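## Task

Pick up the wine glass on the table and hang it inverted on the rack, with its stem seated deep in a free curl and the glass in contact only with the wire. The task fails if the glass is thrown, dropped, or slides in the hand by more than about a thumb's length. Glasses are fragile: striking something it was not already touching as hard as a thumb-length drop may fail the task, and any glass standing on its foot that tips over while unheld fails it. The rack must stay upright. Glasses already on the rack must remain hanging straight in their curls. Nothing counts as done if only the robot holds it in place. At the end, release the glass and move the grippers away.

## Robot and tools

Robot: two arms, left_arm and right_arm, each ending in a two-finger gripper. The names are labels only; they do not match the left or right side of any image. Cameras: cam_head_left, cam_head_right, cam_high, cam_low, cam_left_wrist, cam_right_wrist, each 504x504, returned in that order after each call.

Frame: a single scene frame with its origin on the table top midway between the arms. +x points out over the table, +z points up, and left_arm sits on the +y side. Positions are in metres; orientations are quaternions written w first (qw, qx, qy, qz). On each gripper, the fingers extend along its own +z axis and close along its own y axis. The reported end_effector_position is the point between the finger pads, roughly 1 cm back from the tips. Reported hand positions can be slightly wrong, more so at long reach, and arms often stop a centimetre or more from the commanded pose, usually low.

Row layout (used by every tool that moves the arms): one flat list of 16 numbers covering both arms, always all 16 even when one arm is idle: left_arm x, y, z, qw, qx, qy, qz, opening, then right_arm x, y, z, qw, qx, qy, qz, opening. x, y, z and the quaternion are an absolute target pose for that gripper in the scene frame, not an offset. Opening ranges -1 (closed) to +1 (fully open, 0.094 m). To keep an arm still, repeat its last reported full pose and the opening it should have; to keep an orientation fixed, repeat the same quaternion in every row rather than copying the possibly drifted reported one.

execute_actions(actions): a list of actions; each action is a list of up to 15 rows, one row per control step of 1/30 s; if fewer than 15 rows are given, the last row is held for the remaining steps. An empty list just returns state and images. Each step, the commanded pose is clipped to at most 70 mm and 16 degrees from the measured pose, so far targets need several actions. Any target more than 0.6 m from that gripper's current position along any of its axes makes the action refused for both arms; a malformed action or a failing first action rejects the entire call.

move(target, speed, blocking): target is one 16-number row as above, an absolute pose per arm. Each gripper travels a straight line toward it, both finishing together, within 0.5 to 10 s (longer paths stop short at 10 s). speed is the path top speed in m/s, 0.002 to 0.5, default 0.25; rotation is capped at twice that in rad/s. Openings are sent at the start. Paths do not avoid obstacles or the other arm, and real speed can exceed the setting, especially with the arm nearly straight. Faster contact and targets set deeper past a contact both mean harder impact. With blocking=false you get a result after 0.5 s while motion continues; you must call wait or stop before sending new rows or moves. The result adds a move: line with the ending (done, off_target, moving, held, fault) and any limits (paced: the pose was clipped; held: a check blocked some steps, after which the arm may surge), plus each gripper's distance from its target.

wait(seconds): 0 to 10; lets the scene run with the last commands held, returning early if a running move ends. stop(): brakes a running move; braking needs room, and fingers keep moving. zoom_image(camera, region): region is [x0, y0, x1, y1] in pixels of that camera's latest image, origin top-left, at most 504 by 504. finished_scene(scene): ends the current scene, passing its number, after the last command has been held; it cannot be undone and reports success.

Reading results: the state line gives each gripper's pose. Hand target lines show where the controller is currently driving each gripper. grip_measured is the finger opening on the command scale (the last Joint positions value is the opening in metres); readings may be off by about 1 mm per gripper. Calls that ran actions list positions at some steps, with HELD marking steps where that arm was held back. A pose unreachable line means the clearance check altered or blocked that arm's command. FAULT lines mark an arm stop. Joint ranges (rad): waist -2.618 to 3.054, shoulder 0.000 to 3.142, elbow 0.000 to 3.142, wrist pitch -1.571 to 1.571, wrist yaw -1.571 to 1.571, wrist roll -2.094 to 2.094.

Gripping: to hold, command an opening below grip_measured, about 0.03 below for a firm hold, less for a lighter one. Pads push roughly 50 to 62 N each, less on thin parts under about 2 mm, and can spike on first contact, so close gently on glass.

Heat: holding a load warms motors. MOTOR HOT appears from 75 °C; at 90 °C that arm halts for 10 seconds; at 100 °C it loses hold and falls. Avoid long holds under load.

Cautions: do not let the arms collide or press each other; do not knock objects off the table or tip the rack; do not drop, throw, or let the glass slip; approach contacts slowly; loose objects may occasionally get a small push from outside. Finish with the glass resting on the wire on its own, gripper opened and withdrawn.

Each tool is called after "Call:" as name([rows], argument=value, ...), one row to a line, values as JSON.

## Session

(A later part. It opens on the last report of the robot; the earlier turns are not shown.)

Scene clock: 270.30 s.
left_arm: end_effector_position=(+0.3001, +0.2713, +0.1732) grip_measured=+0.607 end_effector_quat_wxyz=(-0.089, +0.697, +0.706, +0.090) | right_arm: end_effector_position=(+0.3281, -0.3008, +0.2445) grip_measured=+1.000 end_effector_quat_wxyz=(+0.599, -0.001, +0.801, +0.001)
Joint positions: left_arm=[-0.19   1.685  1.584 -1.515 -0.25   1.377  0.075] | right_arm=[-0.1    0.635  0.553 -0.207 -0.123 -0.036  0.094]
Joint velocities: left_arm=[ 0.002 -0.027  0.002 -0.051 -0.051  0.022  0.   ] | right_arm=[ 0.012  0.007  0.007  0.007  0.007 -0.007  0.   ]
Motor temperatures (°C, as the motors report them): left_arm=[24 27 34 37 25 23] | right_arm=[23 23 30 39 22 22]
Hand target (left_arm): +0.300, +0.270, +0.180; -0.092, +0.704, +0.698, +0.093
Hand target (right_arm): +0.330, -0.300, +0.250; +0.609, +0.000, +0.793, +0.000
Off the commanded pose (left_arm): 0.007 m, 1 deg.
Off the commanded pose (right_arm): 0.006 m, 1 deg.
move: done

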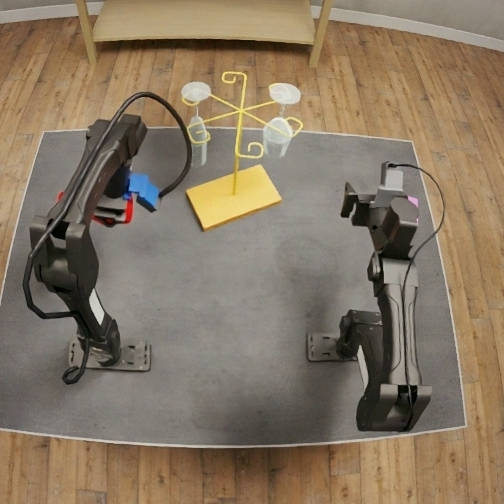

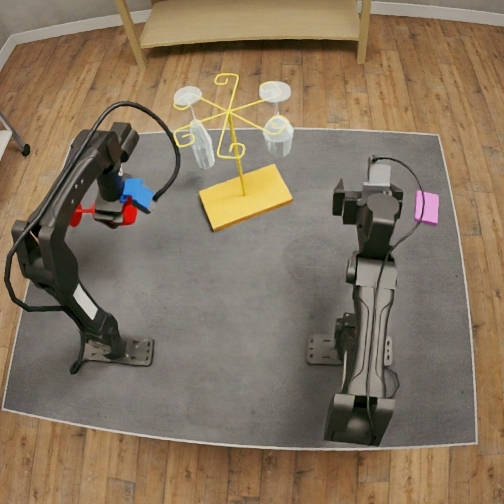

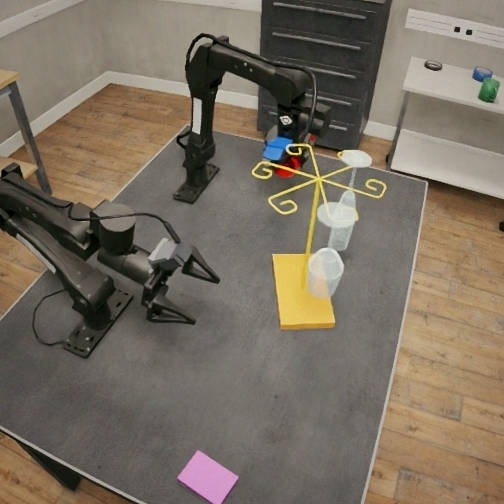

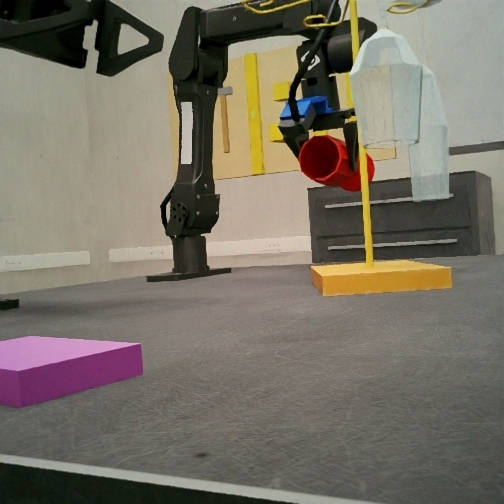

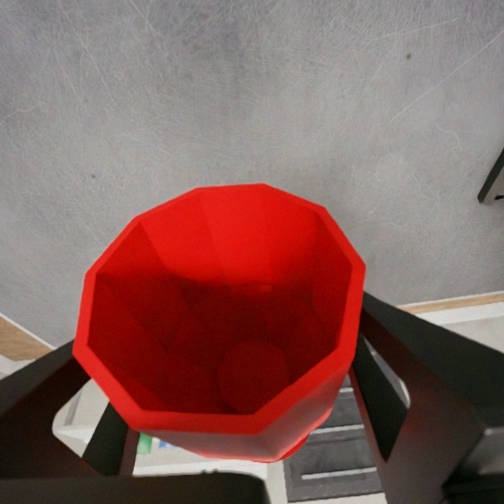

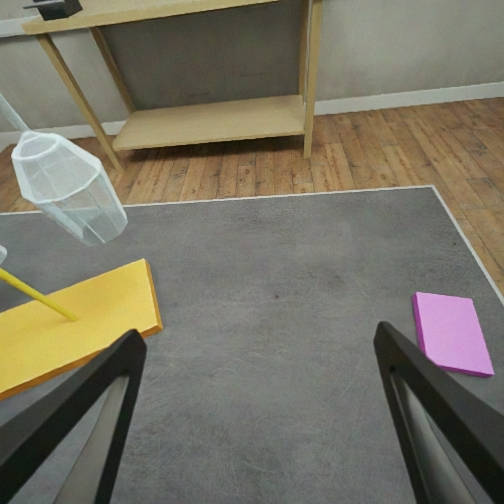

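Call:
move(target=[0.30,0.23,0.07,0.092,-0.701,-0.701,-0.092,0.54, 0.33,-0.30,0.25,0.609,0,0.793,0,1], speed=0.1)

Call:
zoom_image(camera="cam_low", region=[230,100,430,300])

Scene clock: 278.93 s.
left_arm: end_effector_position=(+0.3017, +0.2327, +0.0732) grip_measured=+0.607 end_effector_quat_wxyz=(-0.093, +0.702, +0.700, +0.091) | right_arm: end_effector_position=(+0.3281, -0.3008, +0.2444) grip_measured=+1.000 end_effector_quat_wxyz=(+0.599, -0.001, +0.801, +0.001)
Joint positions: left_arm=[-0.317  1.76   1.269 -1.162 -0.248  1.261  0.075] | right_arm=[-0.1    0.635  0.553 -0.207 -0.123 -0.036  0.094]
Joint velocities: left_arm=[ 0.002 -0.027  0.012 -0.022 -0.051 -0.007  0.   ] | right_arm=[-0.002 -0.012  0.007  0.051 -0.037 -0.066  0.   ]
Motor temperatures (°C, as the motors report them): left_arm=[24 28 34 35 25 23] | right_arm=[23 23 30 39 22 22]
Hand target (left_arm): +0.301, +0.230, +0.070; -0.091, +0.701, +0.701, +0.092
Hand target (right_arm): +0.330, -0.300, +0.250; +0.609, -0.000, +0.793, +0.000
Off the commanded pose (left_arm): 0.005 m, 0 deg.
Off the commanded pose (right_arm): 0.006 m, 2 deg.
move: done

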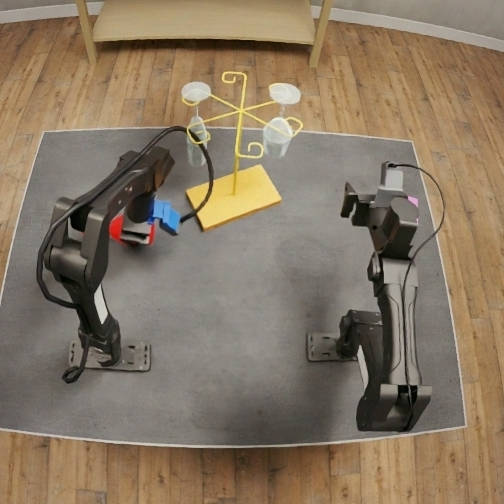

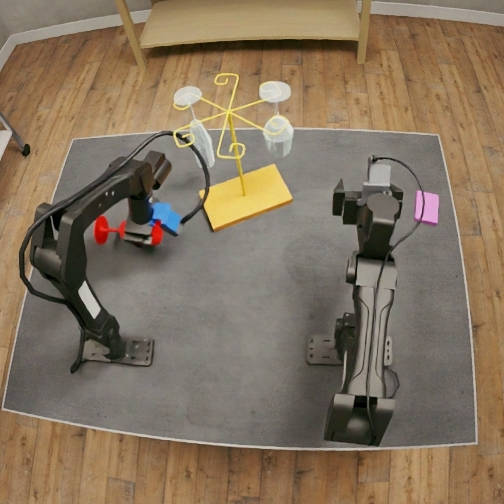

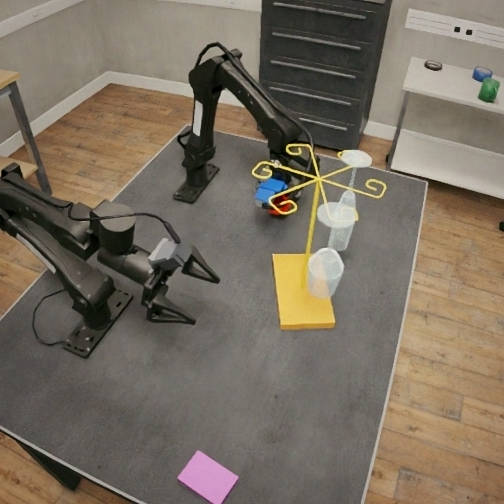

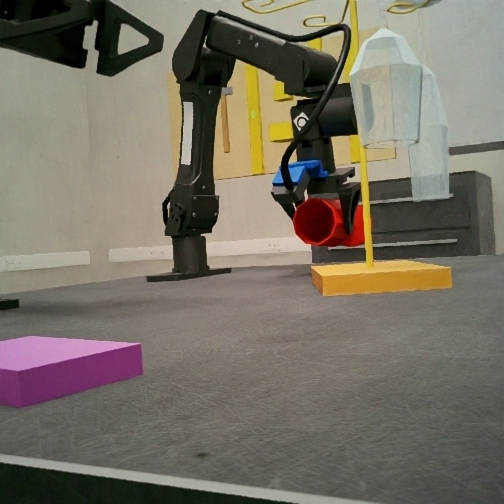

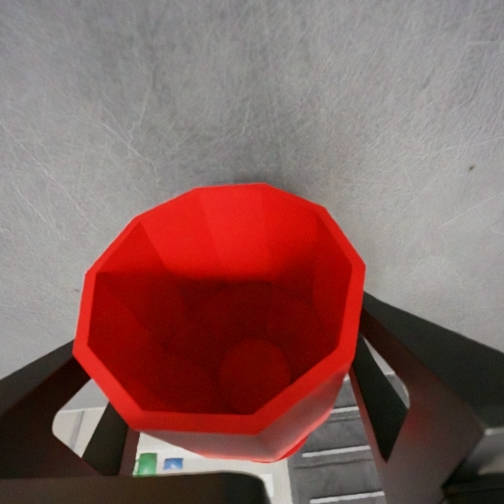

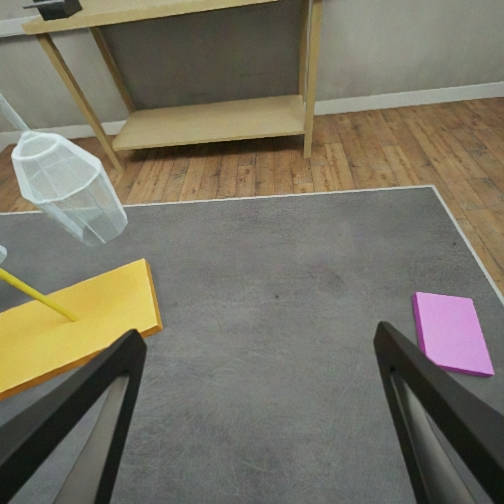

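Region (230, 100, 430, 300) of cam_low's 504x504 image, scaled by 2.520, with more detail than that image has.

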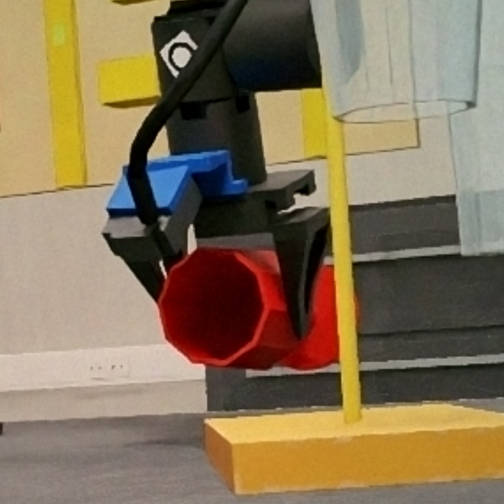

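Call:
move(target=[0.30,0.23,0.04,0.092,-0.701,-0.701,-0.092,0.54, 0.33,-0.30,0.25,0.609,0,0.793,0,1], speed=0.03)

Call:
zoom_image(camera="cam_low", region=[230,100,430,300])

Call:
zoom_image(camera="cam_head_right", region=[70,170,230,280])

Scene clock: 297.70 s.
left_arm: end_effector_position=(+0.3016, +0.2327, +0.0448) grip_measured=+0.607 end_effector_quat_wxyz=(-0.091, +0.701, +0.701, +0.092) | right_arm: end_effector_position=(+0.3281, -0.3008, +0.2444) grip_measured=+1.000 end_effector_quat_wxyz=(+0.599, -0.001, +0.801, +0.001)
Joint positions: left_arm=[-0.317  1.789  1.186 -1.047 -0.248  1.258  0.075] | right_arm=[-0.1    0.635  0.553 -0.207 -0.123 -0.036  0.094]
Joint velocities: left_arm=[-0.002  0.012 -0.002  0.095  0.007  0.066  0.   ] | right_arm=[-0.017 -0.002 -0.002 -0.037  0.007 -0.022  0.   ]
Motor temperatures (°C, as the motors report them): left_arm=[24 29 33 33 25 23] | right_arm=[23 23 30 39 22 22]
Hand target (left_arm): +0.300, +0.230, +0.040; -0.092, +0.701, +0.701, +0.092
Hand target (right_arm): +0.330, -0.300, +0.250; +0.609, -0.000, +0.793, +0.000
Off the commanded pose (left_arm): 0.006 m, 0 deg.
Off the commanded pose (right_arm): 0.006 m, 2 deg.
move: done

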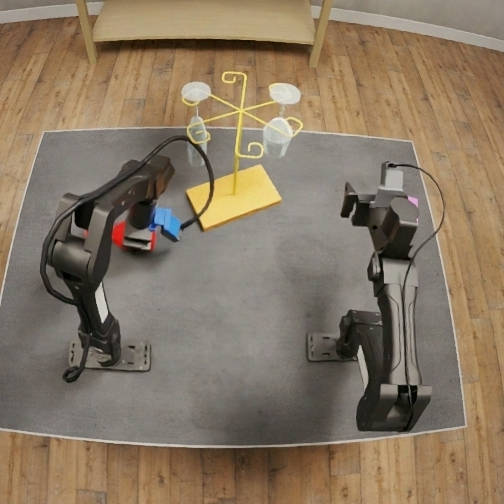

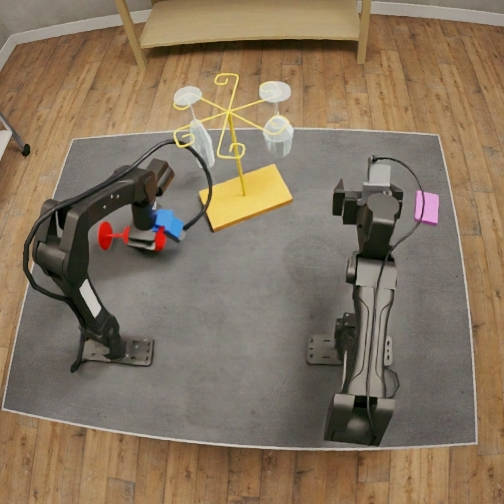

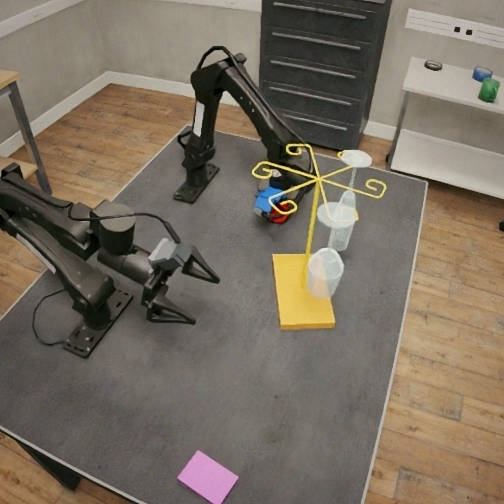

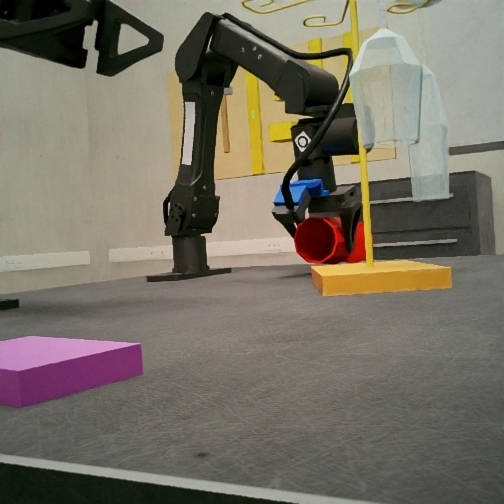

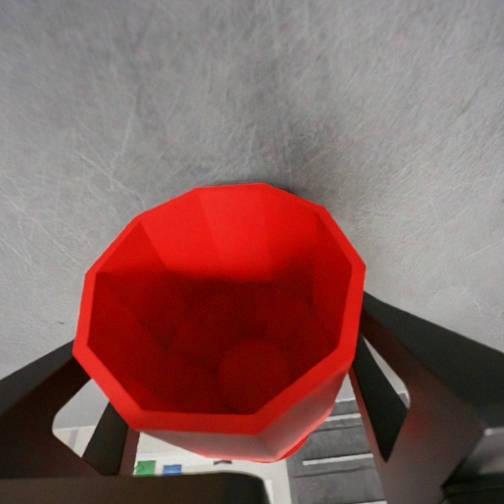

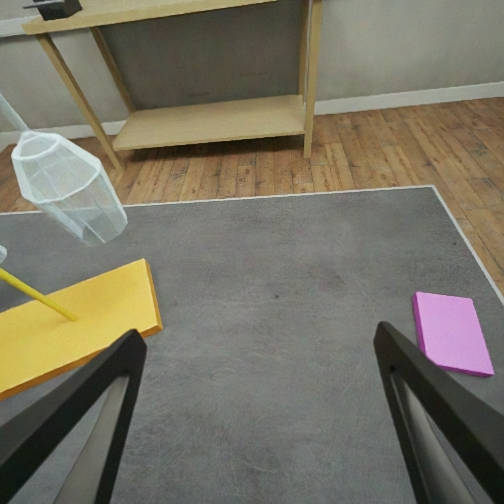

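Region (230, 100, 430, 300) of cam_low's 504x504 image, scaled by 2.520, with more detail than that image has.

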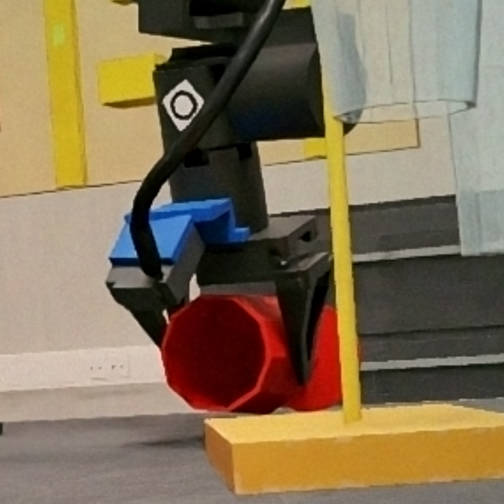

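Region (70, 170, 230, 280) of cam_head_right's 504x504 image, scaled by 3.150, with more detail than that image has; it fills the top 346 rows of this view, and the rest is white.

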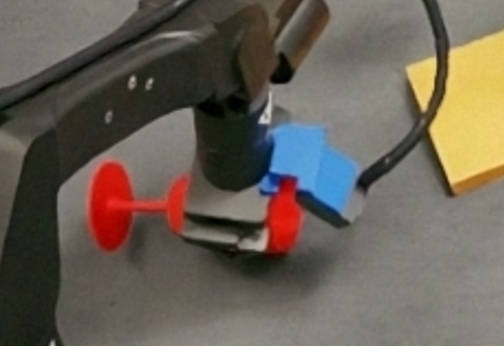

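Call:
move(target=[0.30,0.23,0.027,0.092,-0.701,-0.701,-0.092,0.54, 0.33,-0.30,0.25,0.609,0,0.793,0,1], speed=0.015)

Call:
zoom_image(camera="cam_low", region=[230,100,430,300])

Scene clock: 308.23 s.
left_arm: end_effector_position=(+0.3017, +0.2328, +0.0332) grip_measured=+0.607 end_effector_quat_wxyz=(-0.091, +0.701, +0.702, +0.092) | right_arm: end_effector_position=(+0.3281, -0.3008, +0.2443) grip_measured=+1.000 end_effector_quat_wxyz=(+0.599, -0.001, +0.801, +0.001)
Joint positions: left_arm=[-0.317  1.805  1.157 -1.    -0.248  1.257  0.075] | right_arm=[-0.1    0.635  0.553 -0.208 -0.123 -0.036  0.094]
Joint velocities: left_arm=[-0.007  0.012 -0.002 -0.037  0.007 -0.066  0.001] | right_arm=[-0.012 -0.002  0.002 -0.081 -0.051 -0.066  0.   ]
Motor temperatures (°C, as the motors report them): left_arm=[24 29 32 32 25 23] | right_arm=[23 23 30 40 22 22]
Hand target (left_arm): +0.300, +0.230, +0.027; -0.092, +0.701, +0.701, +0.092
Hand target (right_arm): +0.330, -0.300, +0.250; +0.609, -0.000, +0.793, +0.000
Off the commanded pose (left_arm): 0.007 m, 0 deg.
Off the commanded pose (right_arm): 0.006 m, 2 deg.
move: done

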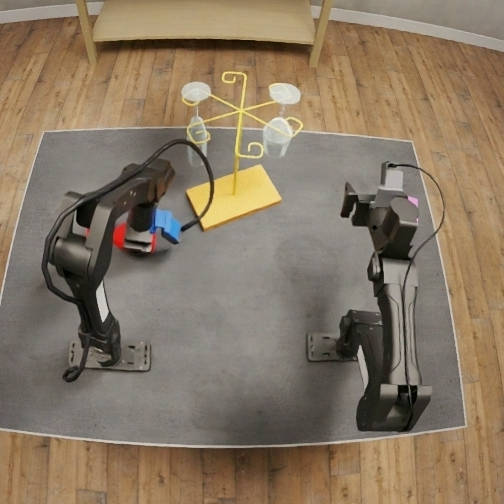

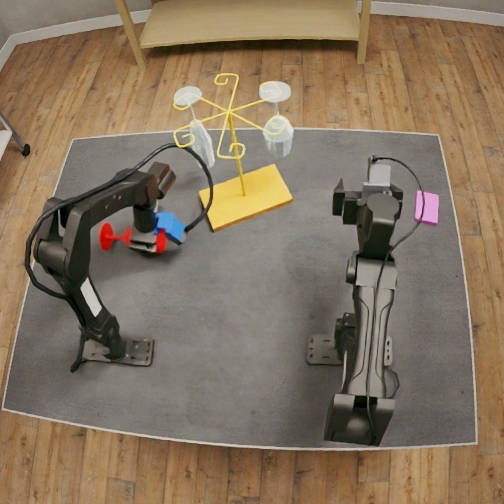

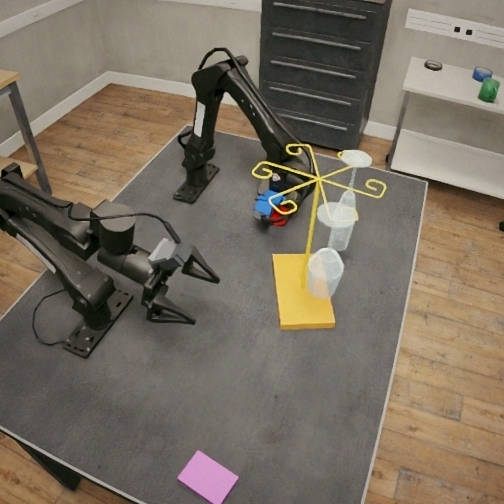

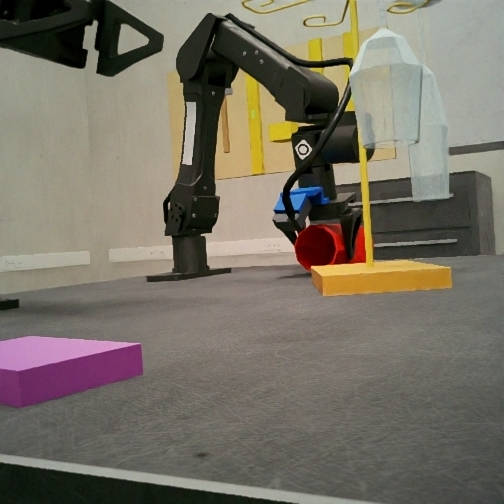

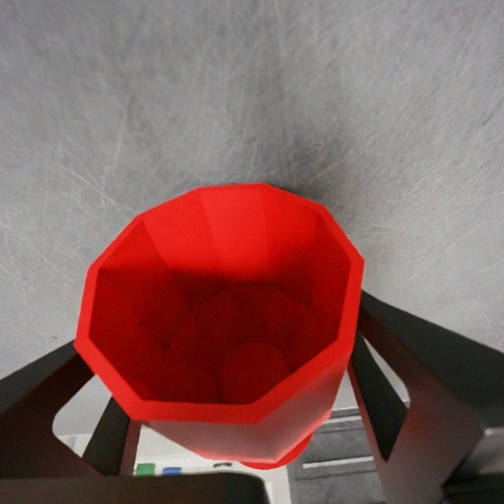

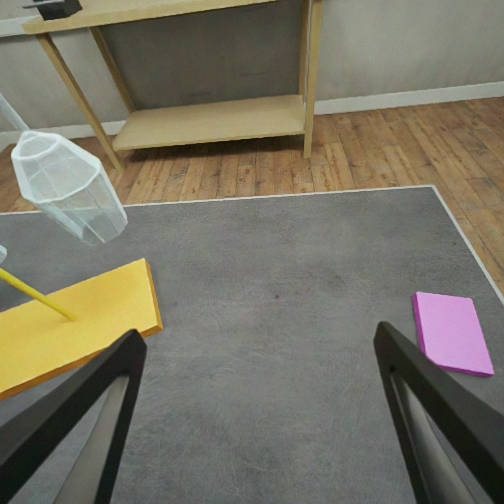

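Region (230, 100, 430, 300) of cam_low's 504x504 image, scaled by 2.520, with more detail than that image has.

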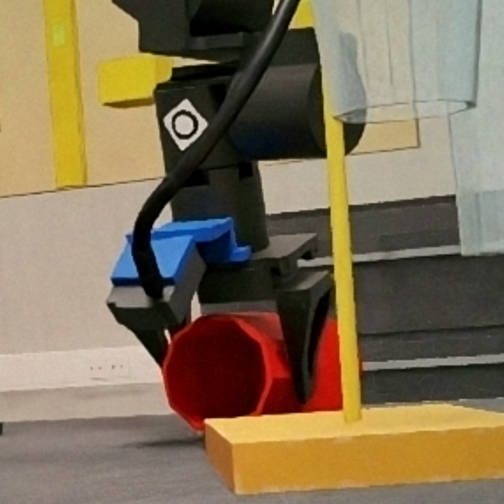

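Call:
move(target=[0.30,0.23,0.030,0.092,-0.701,-0.701,-0.092,0.72, 0.33,-0.30,0.25,0.609,0,0.793,0,1], speed=0.015)

Call:
move(target=[0.30,0.23,0.030,0.092,-0.701,-0.701,-0.092,1, 0.33,-0.30,0.25,0.609,0,0.793,0,1], speed=0.015)

Call:
move(target=[0.30,0.23,0.15,0.092,-0.701,-0.701,-0.092,1, 0.33,-0.30,0.25,0.609,0,0.793,0,1], speed=0.1)

Scene clock: 319.60 s.
left_arm: end_effector_position=(+0.3017, +0.2329, +0.0332) grip_measured=+0.717 end_effector_quat_wxyz=(-0.091, +0.700, +0.702, +0.093) | right_arm: end_effector_position=(+0.3281, -0.3008, +0.2443) grip_measured=+1.000 end_effector_quat_wxyz=(+0.599, -0.001, +0.801, +0.001)
Joint positions: left_arm=[-0.317  1.805  1.157 -1.    -0.249  1.257  0.081] | right_arm=[-0.1    0.635  0.553 -0.208 -0.123 -0.036  0.094]
Joint velocities: left_arm=[-0.007  0.007 -0.007  0.051 -0.007  0.022  0.001] | right_arm=[ 0.002  0.007  0.012 -0.007 -0.022 -0.007  0.   ]
Motor temperatures (°C, as the motors report them): left_arm=[24 29 32 31 25 23] | right_arm=[23 23 30 40 22 22]
Hand target (left_arm): +0.300, +0.230, +0.030; -0.092, +0.701, +0.701, +0.092
Hand target (right_arm): +0.330, -0.300, +0.250; +0.609, -0.000, +0.793, +0.000
Off the commanded pose (left_arm): 0.005 m, 0 deg.
Off the commanded pose (right_arm): 0.006 m, 2 deg.
move: done

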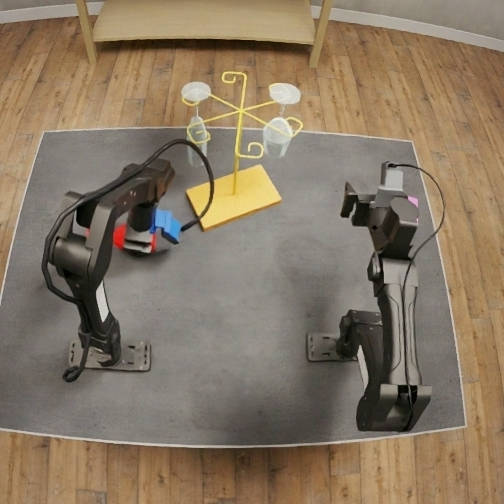

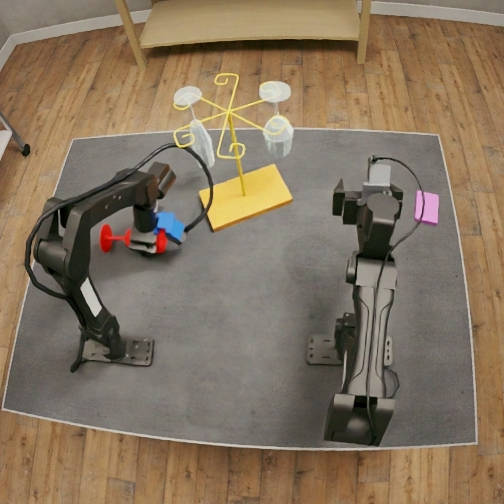

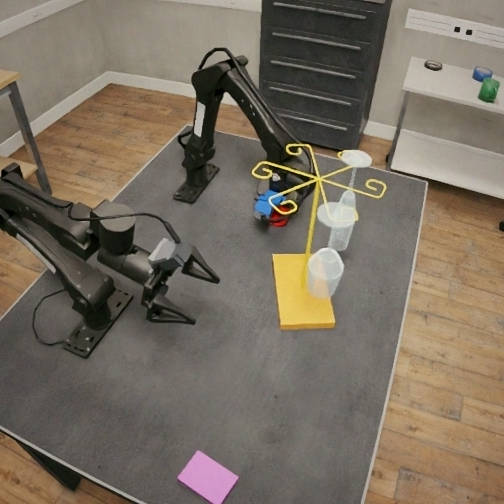

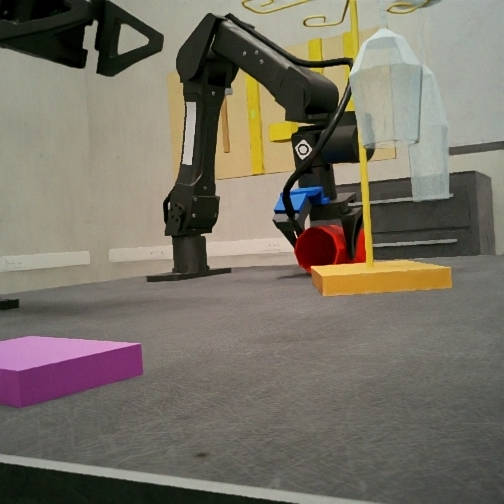

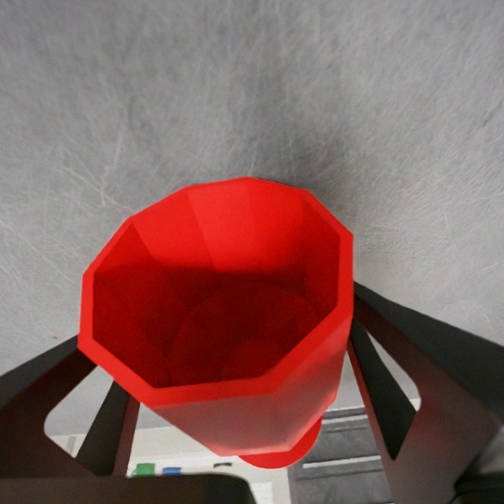

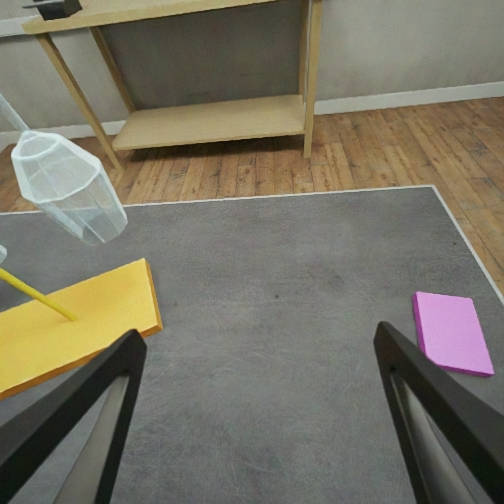

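Scene clock: 320.70 s.
left_arm: end_effector_position=(+0.3017, +0.2329, +0.0332) grip_measured=+0.998 end_effector_quat_wxyz=(-0.091, +0.700, +0.702, +0.093) | right_arm: end_effector_position=(+0.3281, -0.3008, +0.2442) grip_measured=+1.000 end_effector_quat_wxyz=(+0.598, -0.001, +0.801, +0.001)
Joint positions: left_arm=[-0.317  1.805  1.157 -1.    -0.249  1.257  0.094] | right_arm=[-0.1    0.635  0.553 -0.208 -0.123 -0.036  0.094]
Joint velocities: left_arm=[-0.007 -0.012 -0.012  0.007  0.066  0.022  0.   ] | right_arm=[-0.007 -0.007 -0.012 -0.007  0.037 -0.007  0.   ]
Motor temperatures (°C, as the motors report them): left_arm=[24 29 32 31 25 23] | right_arm=[23 23 30 40 22 22]
Hand target (left_arm): +0.300, +0.230, +0.030; -0.092, +0.701, +0.701, +0.092
Hand target (right_arm): +0.330, -0.300, +0.250; +0.609, -0.000, +0.793, +0.000
Off the commanded pose (left_arm): 0.005 m, 0 deg.
Off the commanded pose (right_arm): 0.006 m, 2 deg.
move: done

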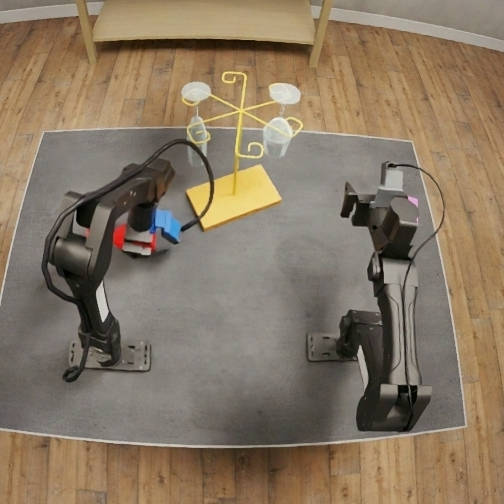

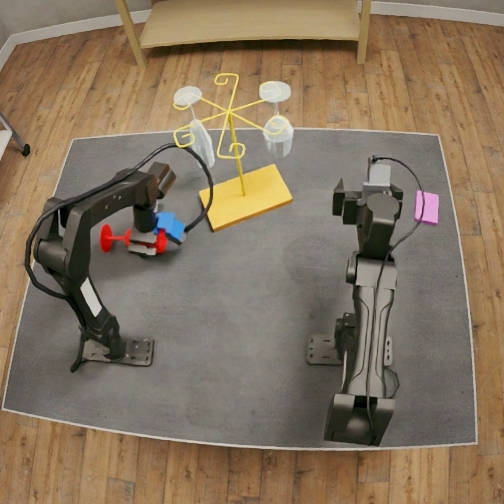

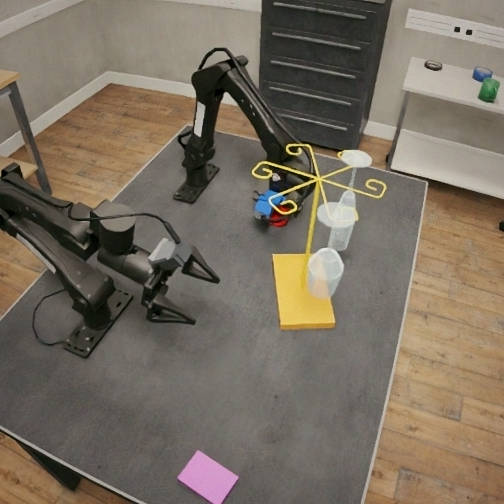

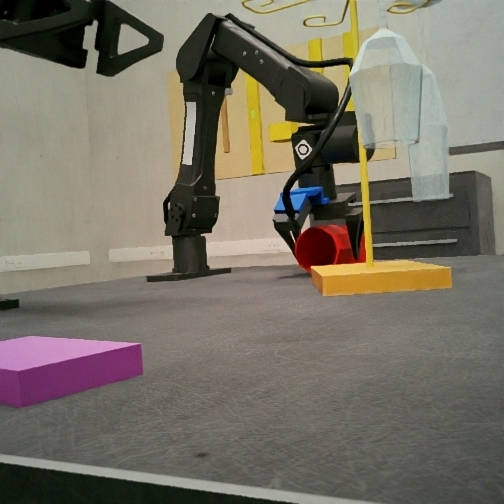

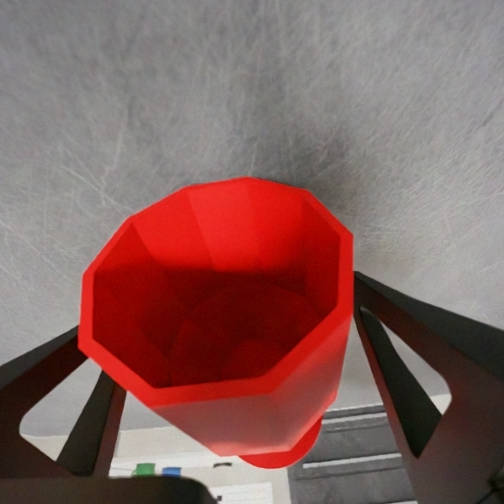

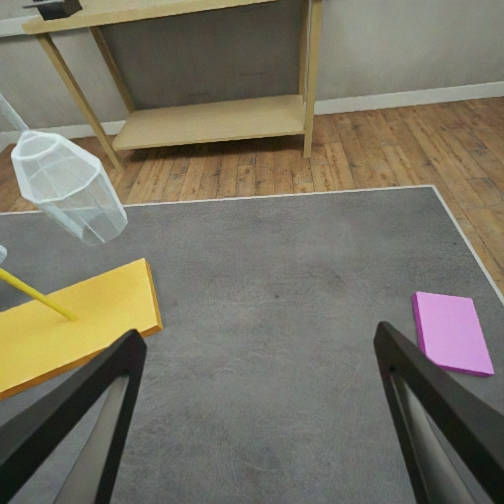

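Scene clock: 322.47 s.
left_arm: end_effector_position=(+0.2997, +0.2335, +0.1353) grip_measured=+0.998 end_effector_quat_wxyz=(-0.106, +0.701, +0.700, +0.085) | right_arm: end_effector_position=(+0.3281, -0.3008, +0.2445) grip_measured=+1.000 end_effector_quat_wxyz=(+0.599, -0.001, +0.801, +0.001)
Joint positions: left_arm=[-0.317  1.748  1.501 -1.434 -0.249  1.257  0.094] | right_arm=[-0.1    0.635  0.553 -0.207 -0.123 -0.036  0.094]
Joint velocities: left_arm=[-0.017  0.002  0.002 -0.037  0.007  0.007 -0.001] | right_arm=[-0.007 -0.007  0.007 -0.022 -0.095 -0.037  0.   ]
Motor temperatures (°C, as the motors report them): left_arm=[24 29 32 31 25 23] | right_arm=[23 23 30 40 22 22]
Hand target (left_arm): +0.299, +0.230, +0.150; -0.092, +0.701, +0.701, +0.092
Hand target (right_arm): +0.330, -0.300, +0.250; +0.609, -0.000, +0.793, +0.000
Off the commanded pose (left_arm): 0.015 m, 2 deg.
Off the commanded pose (right_arm): 0.006 m, 1 deg.
move: off_target (left_arm)

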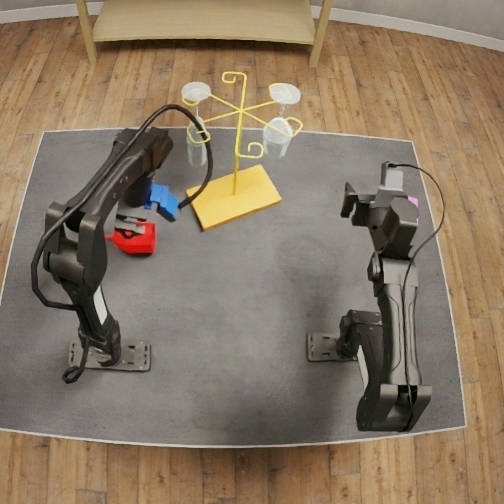

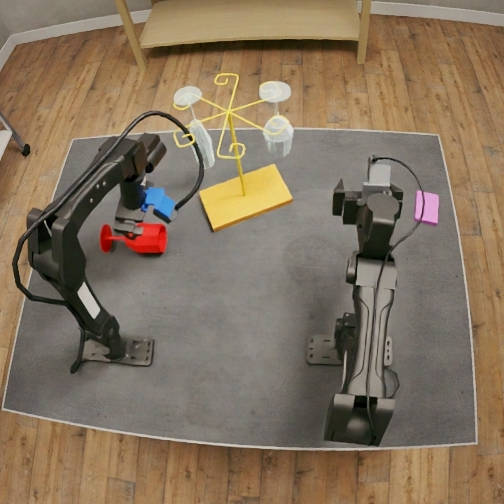

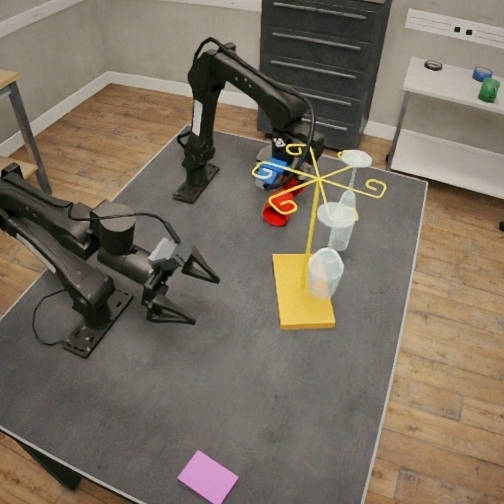

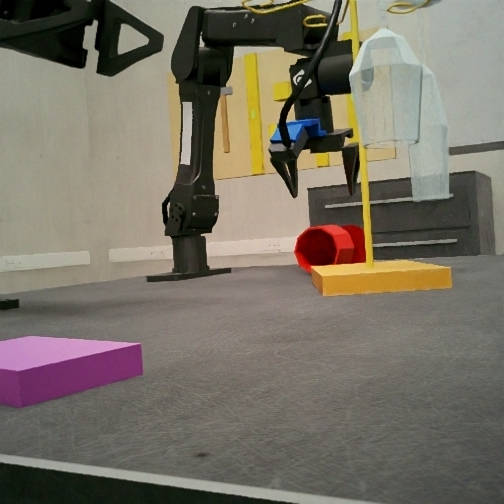

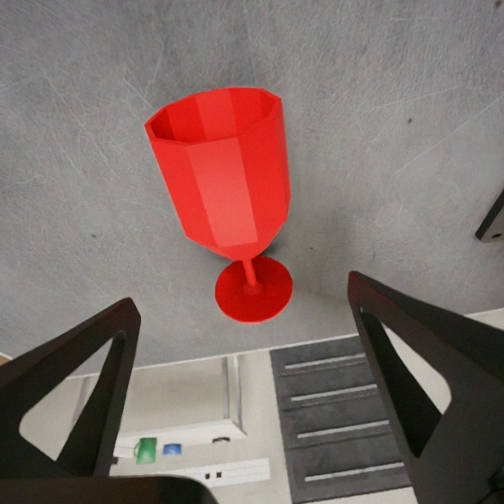

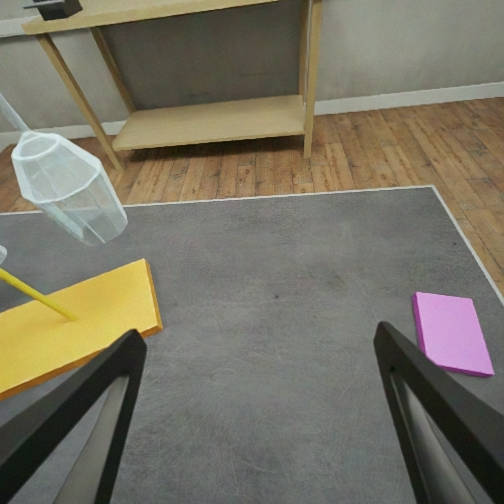

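Call:
execute_actions(actions=[])

Scene clock: 366.63 s.
left_arm: end_effector_position=(+0.2994, +0.2336, +0.1353) grip_measured=+0.998 end_effector_quat_wxyz=(-0.106, +0.701, +0.700, +0.085) | right_arm: end_effector_position=(+0.3281, -0.3008, +0.2445) grip_measured=+1.000 end_effector_quat_wxyz=(+0.599, -0.001, +0.801, +0.001)
Joint positions: left_arm=[-0.317  1.748  1.501 -1.435 -0.249  1.257  0.094] | right_arm=[-0.1    0.635  0.553 -0.207 -0.123 -0.036  0.094]
Joint velocities: left_arm=[ 0.002 -0.002 -0.012 -0.037  0.022  0.007  0.001] | right_arm=[-0.012 -0.002  0.002 -0.007 -0.007  0.051  0.   ]
Motor temperatures (°C, as the motors report them): left_arm=[24 31 34 30 25 23] | right_arm=[23 23 30 41 22 22]
Hand target (left_arm): +0.299, +0.230, +0.150; -0.092, +0.701, +0.701, +0.092
Hand target (right_arm): +0.330, -0.300, +0.250; +0.609, -0.000, +0.793, +0.000
Off the commanded pose (left_arm): 0.015 m, 2 deg.
Off the commanded pose (right_arm): 0.006 m, 1 deg.

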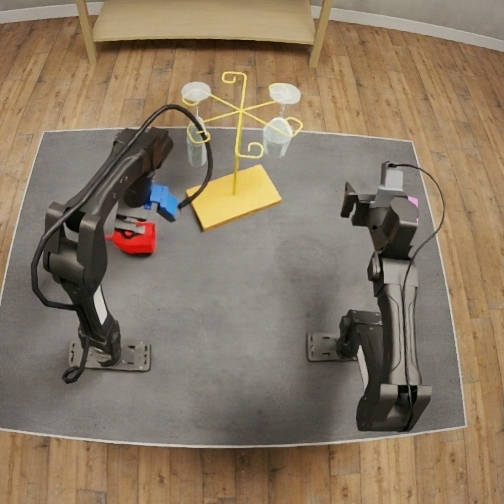

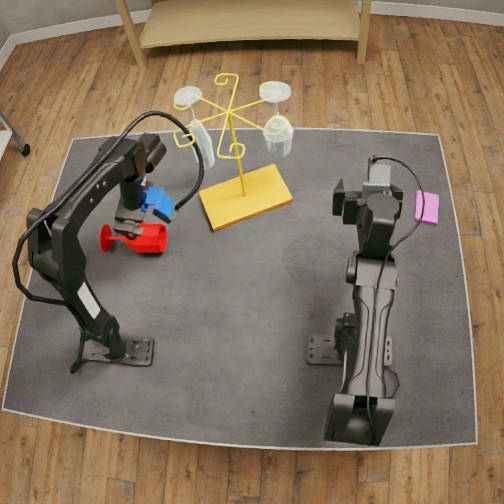

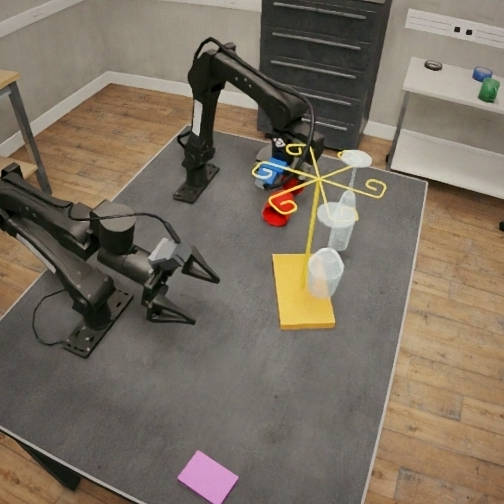

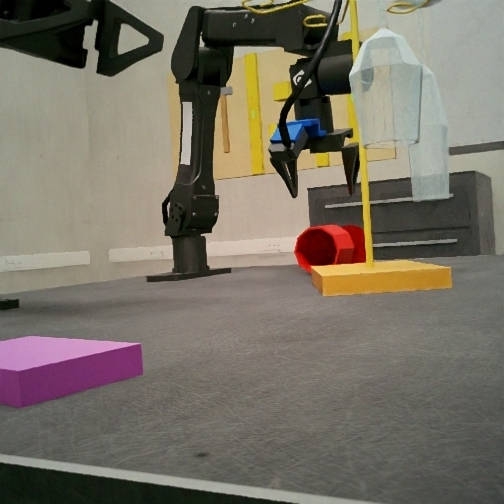

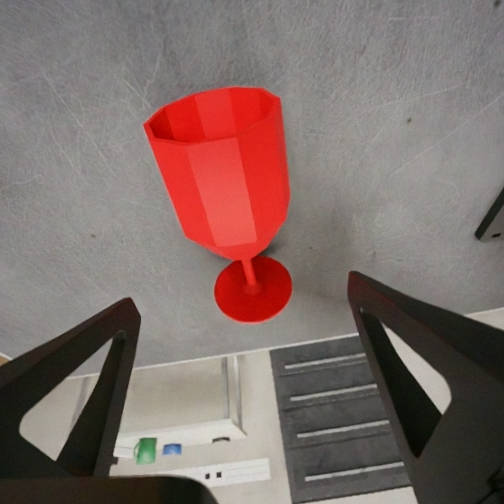

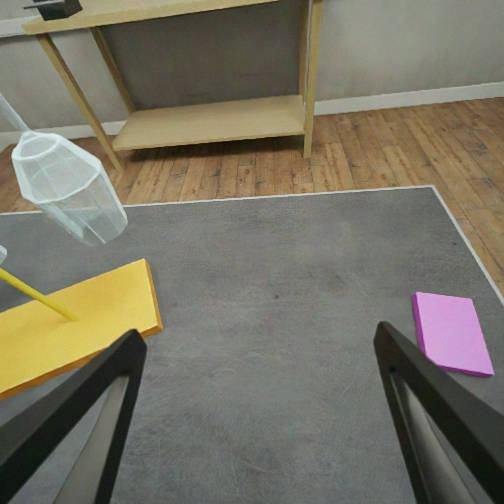

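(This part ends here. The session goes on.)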